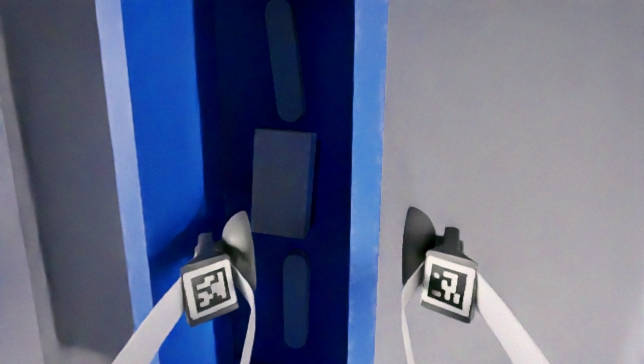

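Scene clock: 216.77 s.
r1.base_odometry: x=-1.703 y=-0.499 heading=-2.470 (m, m, rad; r1's odometry frame)
r1.turned_by_wheels: +0.000 (rad since the last result)
r1.turned_by_imu: +0.000 (rad since the last result)
r1.base_tilt: forward=+0.8 right=+0.9 (deg)
r1.lidar_m: 1.99 2.11 1.46 1.37 3.67 2.82 1.83 0.77 0.59 0.58 0.61 0.87
r1.head_depth_mm: 360 763 758 - - 622 587 / 284 842 - 973 765 637 985 / 285 - 3035 869 761 636 995 / 286 3092 - 870 758 634 1003 / 287 - 3566 1001 755 631 1008 / 286 834 912 977 778 630 1019 / 285 699 720 735 726 628 1030
r1.base_status: not commanded
r1.joint_positions: lift_m=+0.931 arm_m=+0.485 wrist_yaw_rad=+0.000 wrist_pitch_rad=-1.409 wrist_roll_rad=+1.568 gripper_m=-0.049 head_pan_rad=-1.564 head_tilt_rad=-0.593
r1.joint_status: all done
r1.motor_effort: left_wheel=-1(1) right_wheel=+2(3) lift_m=+19(19) arm_m=-3(4) wrist_yaw_rad=+0(0) wrist_pitch_rad=+2(3) wrist_roll_rad=+2(3) gripper_m=-25(100) head_pan_rad=-3(2) head_tilt_rad=-2(2) (%)
r1.hand_pose: x=-0.0215 y=-0.6473 z=+0.8124 quat_wxyz=(+0.001, +0.001, -0.762, -0.648) (m; r1's base frame)
r1.wrist_depth_mm: 130 171 196 193 195 188 180 / 134 171 202 199 202 193 185 / 136 170 206 204 207 199 190 / 138 170 181 209 214 204 195 / 266 170 221 132 219 211 201 / 276 170 228 134 223 217 207 / 291 169 229 230 234 224 214
r2.base_odometry: x=+0.000 y=+0.000 heading=+0.000 (m, m, rad; r2's odometry frame)
r2.turned_by_wheels: +0.000 (rad since the last result)
r2.turned_by_imu: +0.000 (rad since the last result)
r2.base_tilt: forward=+0.0 right=+1.0 (deg)
r2.lidar_m: 1.31 1.31 1.47 2.38 3.49 1.71 3.40 1.78 0.95 0.79 0.79 0.89
r2.head_depth_mm: 1922 3014 3221 3213 3229 2936 2051 / 1945 3063 3288 3338 3308 2959 2019 / 1920 2982 3378 3398 3432 2972 2043 / 1925 2799 3185 3172 3162 2837 2057 / 1907 2281 2245 1766 1790 2075 1995 / 1723 1718 1696 1291 1228 1254 1663 / 1389 1389 1373 1271 1274 1282 1350
r2.base_status: not commanded
r2.joint_positions: lift_m=+0.307 arm_m=-0.002 wrist_yaw_rad=+2.904 wrist_pitch_rad=-0.612 wrist_roll_rad=-0.001 gripper_m=+0.037 head_pan_rad=-2.593 head_tilt_rad=-0.014
r2.joint_status: not commanded
r2.motor_effort: left_wheel=+0(0) right_wheel=+0(1) lift_m=+24(24) arm_m=+1(1) wrist_yaw_rad=+0(1) wrist_pitch_rad=+4(4) wrist_roll_rad=+0(0) gripper_m=-1(0) head_pan_rad=-2(2) head_tilt_rad=+5(5) (%)
r2.hand_pose: x=+0.0249 y=+0.0478 z=+0.2790 quat_wxyz=(+0.292, +0.694, +0.132, +0.645) (m; r2's base frame)
r2.wrist_depth_mm: - - - - - - - / 735 782 784 793 826 834 830 / 625 - 651 662 674 691 684 / 558 - 567 558 566 581 574 / 477 484 - 488 494 497 503 / - - - 419 436 441 445 / - - - 391 398 403 394
pictures: none
No camera images: the call's "cameras" was empty. Leave "cameras" out to get every camera's image.

Scene clock: 217.93 s.
r1.base_odometry: x=-1.703 y=-0.499 heading=-2.470 (m, m, rad; r1's odometry frame)
r1.turned_by_wheels: +0.000 (rad since the last result)
r1.turned_by_imu: +0.000 (rad since the last result)
r1.base_tilt: forward=+0.8 right=+0.9 (deg)
r1.lidar_m: 1.99 2.11 1.46 1.37 3.68 2.82 1.83 0.77 0.59 0.58 0.61 0.88
r1.head_depth_mm: 359 764 - - 742 638 588 / 284 807 - 976 766 636 986 / 285 293 3375 818 763 634 992 / 286 3490 - 816 759 633 1002 / 287 - 3583 808 755 631 1010 / 286 833 911 971 777 629 1018 / 285 700 719 736 726 628 1023
r1.base_status: not commanded
r1.joint_positions: lift_m=+0.969 arm_m=+0.485 wrist_yaw_rad=+0.000 wrist_pitch_rad=-1.409 wrist_roll_rad=+1.568 gripper_m=-0.043 head_pan_rad=-1.564 head_tilt_rad=-0.593
r1.joint_status: all done
r1.on_its_own: gripper_m is held at -0.044, not at your -0.050, by its stall guard, which is still easing
r1.motor_effort: left_wheel=-1(1) right_wheel=+2(2) lift_m=+56(58) arm_m=-3(3) wrist_yaw_rad=+1(2) wrist_pitch_rad=+3(2) wrist_roll_rad=+2(1) gripper_m=-22(25) head_pan_rad=-3(1) head_tilt_rad=-2(2) (%)
r1.hand_pose: x=-0.0215 y=-0.6473 z=+0.8510 quat_wxyz=(+0.001, +0.001, -0.762, -0.648) (m; r1's base frame)
r1.wrist_depth_mm: 134 170 197 194 230 223 213 / 136 170 204 199 237 228 220 / 136 170 209 205 244 234 224 / 292 170 183 212 252 241 230 / 306 170 222 132 259 248 237 / 308 169 228 135 264 257 244 / 325 168 224 233 278 264 251
r2.base_odometry: x=+0.000 y=+0.000 heading=+0.000 (m, m, rad; r2's odometry frame)
r2.turned_by_wheels: +0.000 (rad since the last result)
r2.turned_by_imu: +0.000 (rad since the last result)
r2.base_tilt: forward=-0.1 right=+1.0 (deg)
r2.lidar_m: 1.31 1.31 1.47 2.39 3.52 1.71 3.41 1.77 0.95 0.79 0.79 0.88
r2.head_depth_mm: 1947 3038 3207 3188 3251 2929 2042 / 1946 3024 3303 3261 3321 2959 2076 / 1935 2967 3413 3371 3443 2998 2049 / 1927 2789 3198 3166 3136 2766 2047 / 1915 2293 2222 1791 1788 2083 1988 / 1726 1738 1715 1304 1238 1256 1681 / 1387 1380 1369 1280 1276 1288 1352
r2.base_status: not commanded
r2.joint_positions: lift_m=+0.307 arm_m=-0.002 wrist_yaw_rad=+2.904 wrist_pitch_rad=-0.612 wrist_roll_rad=-0.001 gripper_m=+0.037 head_pan_rad=-2.593 head_tilt_rad=-0.014
r2.joint_status: not commanded
r2.motor_effort: left_wheel=+0(0) right_wheel=-1(2) lift_m=+24(24) arm_m=+1(0) wrist_yaw_rad=+0(0) wrist_pitch_rad=+3(4) wrist_roll_rad=+1(1) gripper_m=+0(0) head_pan_rad=-2(2) head_tilt_rad=+6(6) (%)
r2.hand_pose: x=+0.0249 y=+0.0478 z=+0.2790 quat_wxyz=(+0.292, +0.694, +0.132, +0.645) (m; r2's base frame)
r2.wrist_depth_mm: - - - - - - - / 731 800 800 789 813 826 830 / 631 - 658 659 681 686 690 / 539 - 564 564 582 583 586 / 474 486 - 489 498 498 502 / - - - 428 444 444 447 / - - - 394 389 394 401
pictures: r1_head_camera (sideways: a quarter turn clockwise sets it upright), r1_wrist_camera
camera_calibration (this result's frames):
r1_head_camera: T_world_to_cam=[[-0.0163583, 0.535013, -0.844686, 1.12062], [0.999686, -0.00730743, -0.0239884, 0.0268301], [-0.0190066, -0.844813, -0.534725, 0.650511], [0, 0, 0, 1]] pos_world=[0.00387376, -0.0497898, 1.29506]
r1_wrist_camera: T_world_to_cam=[[0.0234126, 0.985965, -0.165302, 0.781121], [0.983633, 0.00682943, 0.180053, -0.0921736], [0.178655, -0.166812, -0.969668, 0.883177], [0, 0, 0, 1]] pos_world=[-0.0854065, -0.622204, 1.00211]
Images, in order (width x height): r1_head_camera 896x504, r1_wrist_camera 644x364.

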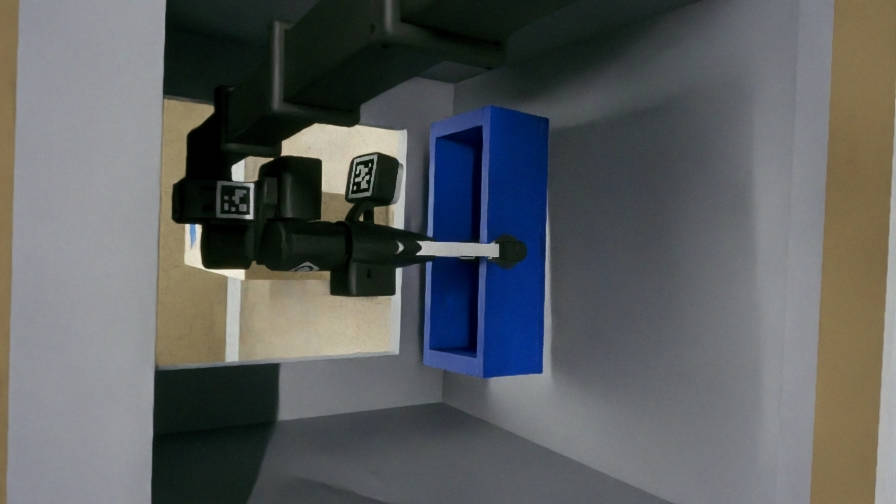

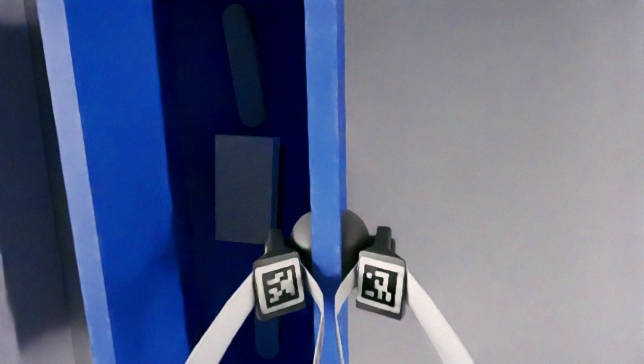

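>>> {"method": "execute_actions", "body": {"actions": [{"r1":{"joints":{"arm_m":0.03,"head_pan_rad":1.3,"head_tilt_rad":-0.35}}}], "cameras": []}}

>>> {"method": "execute_actions", "body": {"actions": [{"r1":{"base":{"translate_m":0.3},"joints":{"lift_m":1.06}}}], "cameras": ["r1_head_camera","r1_nav_camera"]}}

Scene clock: 227.10 s.
r1.base_odometry: x=-1.703 y=-0.499 heading=-2.470 (m, m, rad; r1's odometry frame)
r1.turned_by_wheels: +0.000 (rad since the last result)
r1.turned_by_imu: +0.000 (rad since the last result)
r1.base_tilt: forward=+0.8 right=+0.9 (deg)
r1.lidar_m: 1.99 2.10 1.46 1.38 3.69 2.82 1.83 0.77 0.59 0.57 0.61 0.87
r1.head_depth_mm: 3321 3464 3499 3517 2630 1924 1497 / 3591 3803 - 3982 2627 1911 1500 / 3468 3754 3909 - 2350 1754 1502 / 3421 3608 3863 1716 2494 1896 1495 / 3337 3515 3740 1699 2472 1912 1490 / 3237 3445 3622 1700 2475 1896 1494 / 3157 3336 3556 1684 2235 1756 1492
r1.base_status: not commanded
r1.joint_positions: lift_m=+0.969 arm_m=+0.030 wrist_yaw_rad=+0.000 wrist_pitch_rad=-1.409 wrist_roll_rad=+1.568 gripper_m=-0.037 head_pan_rad=+1.293 head_tilt_rad=-0.359
r1.joint_status: all done
r1.on_its_own: gripper_m is held at -0.038, not at your -0.050, by its stall guard, which is not easing now
r1.motor_effort: left_wheel=-1(1) right_wheel=+2(2) lift_m=+56(56) arm_m=-4(5) wrist_yaw_rad=-1(0) wrist_pitch_rad=+3(3) wrist_roll_rad=+2(1) gripper_m=-21(21) head_pan_rad=+1(29) head_tilt_rad=+3(15) (%)
r1.hand_pose: x=-0.0215 y=-0.1924 z=+0.8510 quat_wxyz=(+0.001, +0.001, -0.762, -0.648) (m; r1's base frame)
r1.wrist_depth_mm: 136 169 200 197 928 916 859 / 137 170 207 201 - 915 873 / 294 169 212 202 - 927 926 / 306 168 187 202 - 987 940 / 320 168 222 134 - 996 955 / 334 168 232 136 - - 965 / 346 168 237 229 - - -
r2.base_odometry: x=+0.000 y=+0.000 heading=+0.000 (m, m, rad; r2's odometry frame)
r2.turned_by_wheels: +0.000 (rad since the last result)
r2.turned_by_imu: -0.002 (rad since the last result)
r2.base_tilt: forward=-0.1 right=+1.1 (deg)
r2.lidar_m: 1.31 1.31 1.47 2.39 3.49 1.70 3.40 1.78 0.95 0.79 0.79 0.89
r2.head_depth_mm: 1931 3002 3245 3188 3258 2928 2046 / 1917 3008 3308 3289 3296 3010 2030 / 1918 2991 3378 3392 3387 3005 2042 / 1921 2787 3146 3175 3166 2781 2041 / 1910 2283 2209 1782 1772 2082 1968 / 1727 1724 1698 1305 1234 1253 1668 / 1399 1383 1375 1274 1264 1284 1348
r2.base_status: not commanded
r2.joint_positions: lift_m=+0.307 arm_m=-0.002 wrist_yaw_rad=+2.904 wrist_pitch_rad=-0.612 wrist_roll_rad=-0.001 gripper_m=+0.037 head_pan_rad=-2.593 head_tilt_rad=-0.014
r2.joint_status: not commanded
r2.motor_effort: left_wheel=+0(0) right_wheel=-1(1) lift_m=+24(24) arm_m=+1(0) wrist_yaw_rad=+0(0) wrist_pitch_rad=+4(3) wrist_roll_rad=+0(1) gripper_m=+0(0) head_pan_rad=-3(3) head_tilt_rad=+5(5) (%)
r2.hand_pose: x=+0.0249 y=+0.0478 z=+0.2790 quat_wxyz=(+0.292, +0.694, +0.132, +0.645) (m; r2's base frame)
r2.wrist_depth_mm: - - - - - - - / 722 801 785 807 813 817 828 / 634 - 672 662 683 671 678 / 543 - 563 569 571 572 586 / 474 488 - 484 489 500 515 / - - - 431 437 441 449 / - - - 392 393 393 395
pictures: none
No camera images: the call's "cameras" was empty. Leave "cameras" out to get every camera's image.

Scene clock: 231.33 s.
r1.base_odometry: x=-1.938 y=-0.686 heading=-2.470 (m, m, rad; r1's odometry frame)
r1.turned_by_wheels: +0.000 (rad since the last result)
r1.turned_by_imu: +0.000 (rad since the last result)
r1.base_tilt: forward=+0.8 right=+0.9 (deg)
r1.lidar_m: 1.69 1.79 2.57 1.37 3.89 3.11 1.88 0.79 0.61 0.59 0.63 0.87
r1.head_depth_mm: 2833 2904 2975 3020 2612 1919 1504 / 3448 3488 3658 3628 2638 1914 1500 / 3487 3729 3877 - 2613 1901 1500 / 3377 3598 3848 3977 2624 1904 1499 / 3330 3542 3685 1857 2034 1759 1498 / 3233 3415 3593 1689 2454 1900 1494 / 3121 3306 3510 1668 2471 1906 1491
r1.base_status: done
r1.joint_positions: lift_m=+1.059 arm_m=+0.030 wrist_yaw_rad=+0.000 wrist_pitch_rad=-1.409 wrist_roll_rad=+1.568 gripper_m=-0.037 head_pan_rad=+1.293 head_tilt_rad=-0.359
r1.joint_status: all done
r1.on_its_own: gripper_m is held at -0.038, not at your -0.050, by its stall guard, which is not easing now
r1.motor_effort: left_wheel=-1(4) right_wheel=+2(7) lift_m=+56(57) arm_m=-3(4) wrist_yaw_rad=-1(1) wrist_pitch_rad=+3(3) wrist_roll_rad=+2(2) gripper_m=-21(21) head_pan_rad=+2(2) head_tilt_rad=+3(3) (%)
r1.hand_pose: x=-0.0215 y=-0.1924 z=+0.9410 quat_wxyz=(+0.001, +0.001, -0.762, -0.648) (m; r1's base frame)
r1.wrist_depth_mm: 137 169 200 196 - 968 939 / 261 169 206 200 - 986 969 / 398 169 212 203 - - - / 223 168 186 202 - - 997 / 225 168 222 133 - - - / 470 168 231 136 - - - / 474 168 238 228 - - -
r2.base_odometry: x=+0.000 y=+0.000 heading=+0.000 (m, m, rad; r2's odometry frame)
r2.turned_by_wheels: +0.000 (rad since the last result)
r2.turned_by_imu: -0.001 (rad since the last result)
r2.base_tilt: forward=-0.1 right=+1.1 (deg)
r2.lidar_m: 1.32 1.31 1.47 2.40 3.46 1.71 3.41 1.78 0.95 0.79 0.79 0.88
r2.head_depth_mm: 1941 2951 3271 3231 3213 3000 2027 / 1959 2994 3261 3355 3334 2962 2038 / 1899 2945 3385 3338 3448 2965 2041 / 1932 2798 3146 3149 3148 2818 2070 / 1914 2282 2226 1787 1798 2068 1990 / 1709 1704 1717 1297 1234 1253 1670 / 1391 1376 1372 1273 1266 1282 1351
r2.base_status: not commanded
r2.joint_positions: lift_m=+0.307 arm_m=-0.002 wrist_yaw_rad=+2.904 wrist_pitch_rad=-0.612 wrist_roll_rad=-0.001 gripper_m=+0.037 head_pan_rad=-2.593 head_tilt_rad=-0.014
r2.joint_status: not commanded
r2.motor_effort: left_wheel=-1(0) right_wheel=-1(1) lift_m=+24(24) arm_m=+1(1) wrist_yaw_rad=+0(1) wrist_pitch_rad=+3(4) wrist_roll_rad=+1(0) gripper_m=-1(0) head_pan_rad=-2(2) head_tilt_rad=+6(6) (%)
r2.hand_pose: x=+0.0249 y=+0.0478 z=+0.2790 quat_wxyz=(+0.292, +0.694, +0.132, +0.645) (m; r2's base frame)
r2.wrist_depth_mm: - - - - - - - / 727 810 796 818 802 843 845 / 637 - 658 665 659 674 687 / 539 - 551 557 569 566 578 / 489 493 - 493 498 493 504 / - - - 421 439 442 439 / - - - 392 394 401 401
pictures: r1_head_camera (sideways: a quarter turn clockwise sets it upright), r1_nav_camera (sideways: a quarter turn counterclockwise sets it upright)
camera_calibration (this result's frames):
r1_head_camera: T_world_to_cam=[[-0.0769676, -0.315436, -0.94582, 1.25293], [-0.955864, 0.29313, -0.0199753, 0.0335411], [0.283549, 0.902538, -0.324075, 0.374554], [0, 0, 0, 1]] pos_world=[0.0222912, 0.0473375, 1.3071]
r1_nav_camera: T_world_to_cam=[[0.0823291, 0.378526, 0.921922, -1.16795], [0.973098, -0.230264, 0.00764329, 0.0314258], [0.215178, 0.896491, -0.387301, 0.456988], [0, 0, 0, 1]] pos_world=[-0.032758, 0.0396501, 1.25351]
Images, in order (width x height): r1_head_camera 896x504, r1_nav_camera 672x504.

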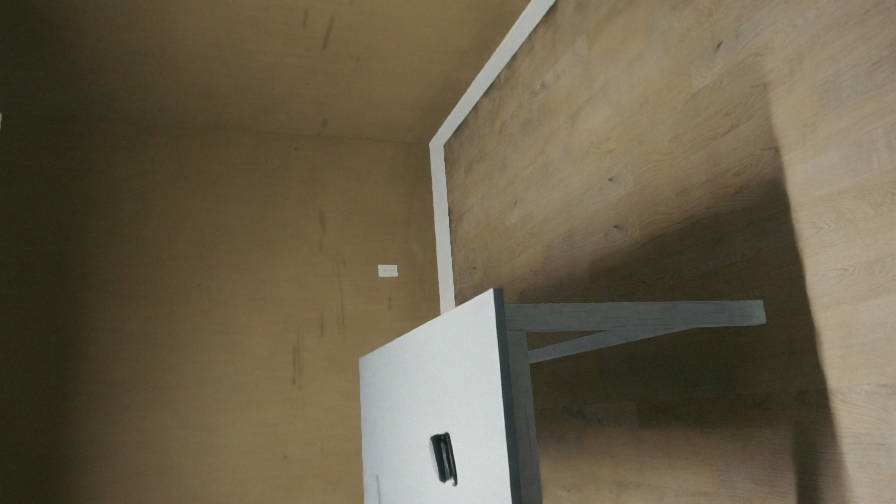

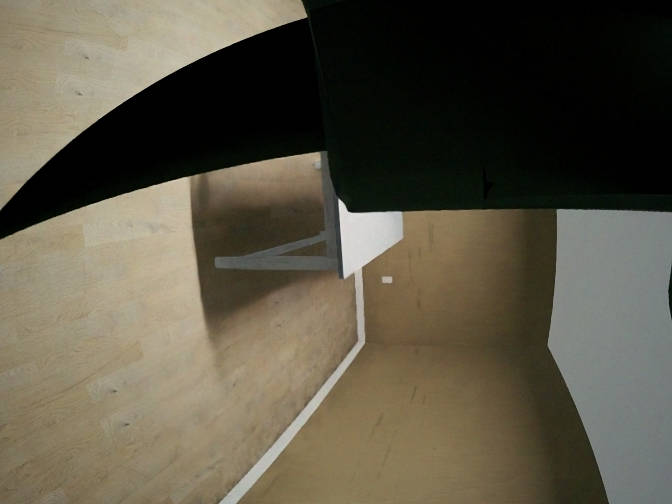

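>>> {"method": "execute_actions", "body": {"actions": [{"r1":{"base":{"rotate_rad":1.57},"joints":{"head_pan_rad":0,"head_tilt_rad":-0.6}}}], "cameras": []}}

>>> {"method": "execute_actions", "body": {"actions": [{"r1":{"base":{"translate_m":0.6}}}], "cameras": ["r1_head_camera"]}}

Scene clock: 239.57 s.
r1.base_odometry: x=-1.938 y=-0.686 heading=-0.900 (m, m, rad; r1's odometry frame)
r1.turned_by_wheels: +1.570 (rad since the last result)
r1.turned_by_imu: +1.588 (rad since the last result)
r1.base_tilt: forward=+0.8 right=+0.9 (deg)
r1.lidar_m: 1.37 3.90 3.12 1.90 0.80 0.61 0.59 0.63 0.87 1.69 1.79 2.55
r1.head_depth_mm: 3190 3495 3645 2517 1904 1521 1269 / 3190 3497 3433 2391 1888 1506 1270 / 3196 3376 1576 2269 1830 1517 1264 / 3231 3395 1574 2455 1873 1514 1264 / 3241 2705 1567 2439 1874 1507 1266 / 3238 3568 1555 2244 1782 1510 1258 / 3275 3592 3293 2416 1850 1499 1253
r1.base_status: done
r1.joint_positions: lift_m=+1.059 arm_m=+0.030 wrist_yaw_rad=+0.000 wrist_pitch_rad=-1.409 wrist_roll_rad=+1.568 gripper_m=-0.037 head_pan_rad=+0.007 head_tilt_rad=-0.592
r1.joint_status: all done
r1.on_its_own: gripper_m is held at -0.038, not at your -0.050, by its stall guard, which is not easing now
r1.motor_effort: left_wheel=-2(6) right_wheel=+2(5) lift_m=+56(56) arm_m=-4(4) wrist_yaw_rad=+1(1) wrist_pitch_rad=+3(3) wrist_roll_rad=+1(1) gripper_m=-21(21) head_pan_rad=-3(31) head_tilt_rad=-3(14) (%)
r1.hand_pose: x=-0.0215 y=-0.1924 z=+0.9410 quat_wxyz=(+0.001, +0.001, -0.762, -0.648) (m; r1's base frame)
r1.wrist_depth_mm: - 168 200 196 - 953 953 / - 169 206 201 - - 958 / - 169 212 203 - - - / - 169 186 202 - - - / - 169 222 133 - - - / - 168 232 136 - - - / - 168 238 230 - - -
r2.base_odometry: x=+0.000 y=+0.000 heading=+0.000 (m, m, rad; r2's odometry frame)
r2.turned_by_wheels: +0.000 (rad since the last result)
r2.turned_by_imu: -0.002 (rad since the last result)
r2.base_tilt: forward=-0.1 right=+1.1 (deg)
r2.lidar_m: 1.31 1.31 1.47 2.40 3.49 1.70 3.39 1.78 0.95 0.79 0.79 0.88
r2.head_depth_mm: 1945 2978 3169 3225 3267 2985 2052 / 1941 3014 3300 3286 3267 2992 2027 / 1922 2990 3325 3395 3444 2998 2058 / 1924 2826 3179 3175 3113 2784 2055 / 1911 2237 2247 1795 1788 2079 1963 / 1728 1712 1720 1301 1229 1263 1678 / 1401 1381 1375 1283 1272 1286 1359
r2.base_status: not commanded
r2.joint_positions: lift_m=+0.307 arm_m=-0.002 wrist_yaw_rad=+2.904 wrist_pitch_rad=-0.612 wrist_roll_rad=-0.001 gripper_m=+0.037 head_pan_rad=-2.593 head_tilt_rad=-0.014
r2.joint_status: not commanded
r2.motor_effort: left_wheel=+0(0) right_wheel=-1(1) lift_m=+24(24) arm_m=+1(1) wrist_yaw_rad=+0(0) wrist_pitch_rad=+4(3) wrist_roll_rad=+0(0) gripper_m=+0(0) head_pan_rad=-2(2) head_tilt_rad=+5(6) (%)
r2.hand_pose: x=+0.0249 y=+0.0478 z=+0.2790 quat_wxyz=(+0.292, +0.694, +0.132, +0.645) (m; r2's base frame)
r2.wrist_depth_mm: - - - - - - - / 732 804 804 807 806 830 844 / 631 - 645 656 671 675 695 / 544 - 562 566 563 571 592 / 478 496 - 489 491 498 511 / - - - 433 439 439 446 / - - - 387 389 399 401
pictures: none
No camera images: the call's "cameras" was empty. Leave "cameras" out to get every camera's image.

Scene clock: 246.80 s.
r1.base_odometry: x=-1.565 y=-1.156 heading=-0.900 (m, m, rad; r1's odometry frame)
r1.turned_by_wheels: +0.000 (rad since the last result)
r1.turned_by_imu: +0.000 (rad since the last result)
r1.base_tilt: forward=+0.9 right=+0.9 (deg)
r1.lidar_m: 1.15 0.84 3.08 3.00 1.60 1.22 1.19 1.26 1.76 1.73 1.82 0.79
r1.head_depth_mm: 2648 2915 3207 2302 1720 1521 1272 / 2649 2921 1593 1017 983 1152 1247 / 2674 2892 1477 1015 1704 1515 1267 / 2691 2891 1476 1009 1750 1516 1271 / 2706 2883 1462 1007 1750 1514 1255 / 2697 2928 1457 1000 1739 1506 1255 / 2715 2975 3150 998 1011 1190 1254
r1.base_status: done
r1.joint_positions: lift_m=+1.059 arm_m=+0.030 wrist_yaw_rad=+0.000 wrist_pitch_rad=-1.409 wrist_roll_rad=+1.568 gripper_m=-0.037 head_pan_rad=+0.007 head_tilt_rad=-0.593
r1.joint_status: not commanded
r1.on_its_own: gripper_m is held at -0.038, not at your -0.050, by its stall guard, which is not easing now
r1.motor_effort: left_wheel=-2(3) right_wheel=+3(5) lift_m=+56(56) arm_m=-4(4) wrist_yaw_rad=-1(1) wrist_pitch_rad=+3(3) wrist_roll_rad=+2(2) gripper_m=-21(21) head_pan_rad=-3(3) head_tilt_rad=-3(2) (%)
r1.hand_pose: x=-0.0215 y=-0.1924 z=+0.9410 quat_wxyz=(+0.001, +0.001, -0.762, -0.648) (m; r1's base frame)
r1.wrist_depth_mm: - 169 200 197 - 971 922 / - 169 207 201 - - 948 / - 168 212 202 - - 990 / - 169 187 202 - - - / - 168 223 133 - - - / - 168 232 136 - - - / - 168 237 230 - - -
r2.base_odometry: x=+0.000 y=+0.000 heading=+0.000 (m, m, rad; r2's odometry frame)
r2.turned_by_wheels: +0.000 (rad since the last result)
r2.turned_by_imu: -0.002 (rad since the last result)
r2.base_tilt: forward=-0.2 right=+1.0 (deg)
r2.lidar_m: 1.32 1.31 1.47 2.39 3.49 1.70 3.40 1.78 0.95 0.79 0.79 0.88
r2.head_depth_mm: 1930 2985 3181 3165 3294 2950 2038 / 1931 3029 3347 3321 3317 2954 2034 / 1920 2978 3361 3428 3418 3024 2076 / 1929 2768 3197 3153 3184 2783 2058 / 1917 2239 2265 1796 1805 2072 1989 / 1714 1708 1708 1303 1235 1250 1673 / 1386 1384 1375 1278 1275 1283 1353
r2.base_status: not commanded
r2.joint_positions: lift_m=+0.307 arm_m=-0.002 wrist_yaw_rad=+2.904 wrist_pitch_rad=-0.612 wrist_roll_rad=-0.001 gripper_m=+0.037 head_pan_rad=-2.593 head_tilt_rad=-0.014
r2.joint_status: not commanded
r2.motor_effort: left_wheel=+0(1) right_wheel=-1(0) lift_m=+24(24) arm_m=+1(1) wrist_yaw_rad=+0(0) wrist_pitch_rad=+4(3) wrist_roll_rad=+0(0) gripper_m=+0(1) head_pan_rad=-2(2) head_tilt_rad=+6(5) (%)
r2.hand_pose: x=+0.0249 y=+0.0478 z=+0.2790 quat_wxyz=(+0.292, +0.694, +0.132, +0.645) (m; r2's base frame)
r2.wrist_depth_mm: - - - - - - - / 755 798 794 805 802 798 844 / 645 - 660 659 660 675 696 / 550 - 558 565 574 582 585 / 479 494 - 487 502 493 501 / - - - 425 443 448 441 / - - - 391 390 393 396
pictures: r1_head_camera (sideways: a quarter turn clockwise sets it upright)
camera_calibration (this result's frames):
r1_head_camera: T_world_to_cam=[[-0.534357, -0.0163437, -0.845101, 1.12432], [0.0073445, 0.999686, -0.0239772, 0.0328687], [0.845227, -0.0190192, -0.534069, 0.644385], [0, 0, 0, 1]] pos_world=[0.0558951, -0.00222714, 1.2951]
Images, in order (width x height): r1_head_camera 896x504.

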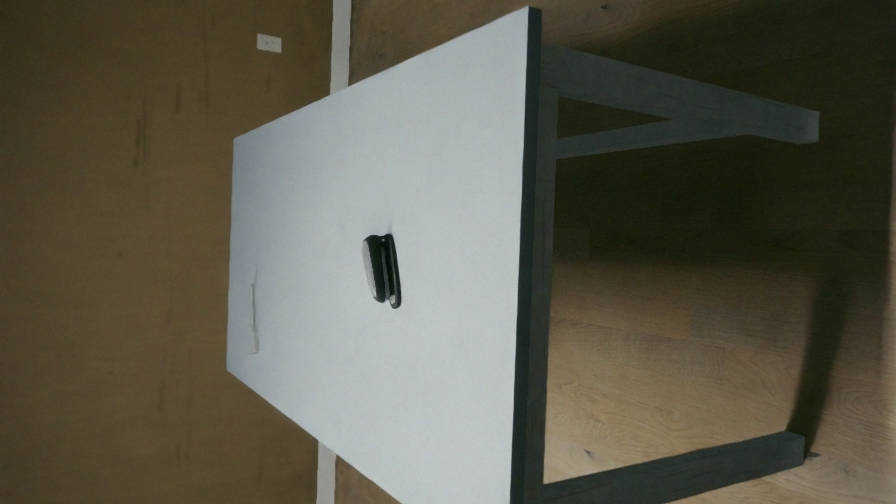

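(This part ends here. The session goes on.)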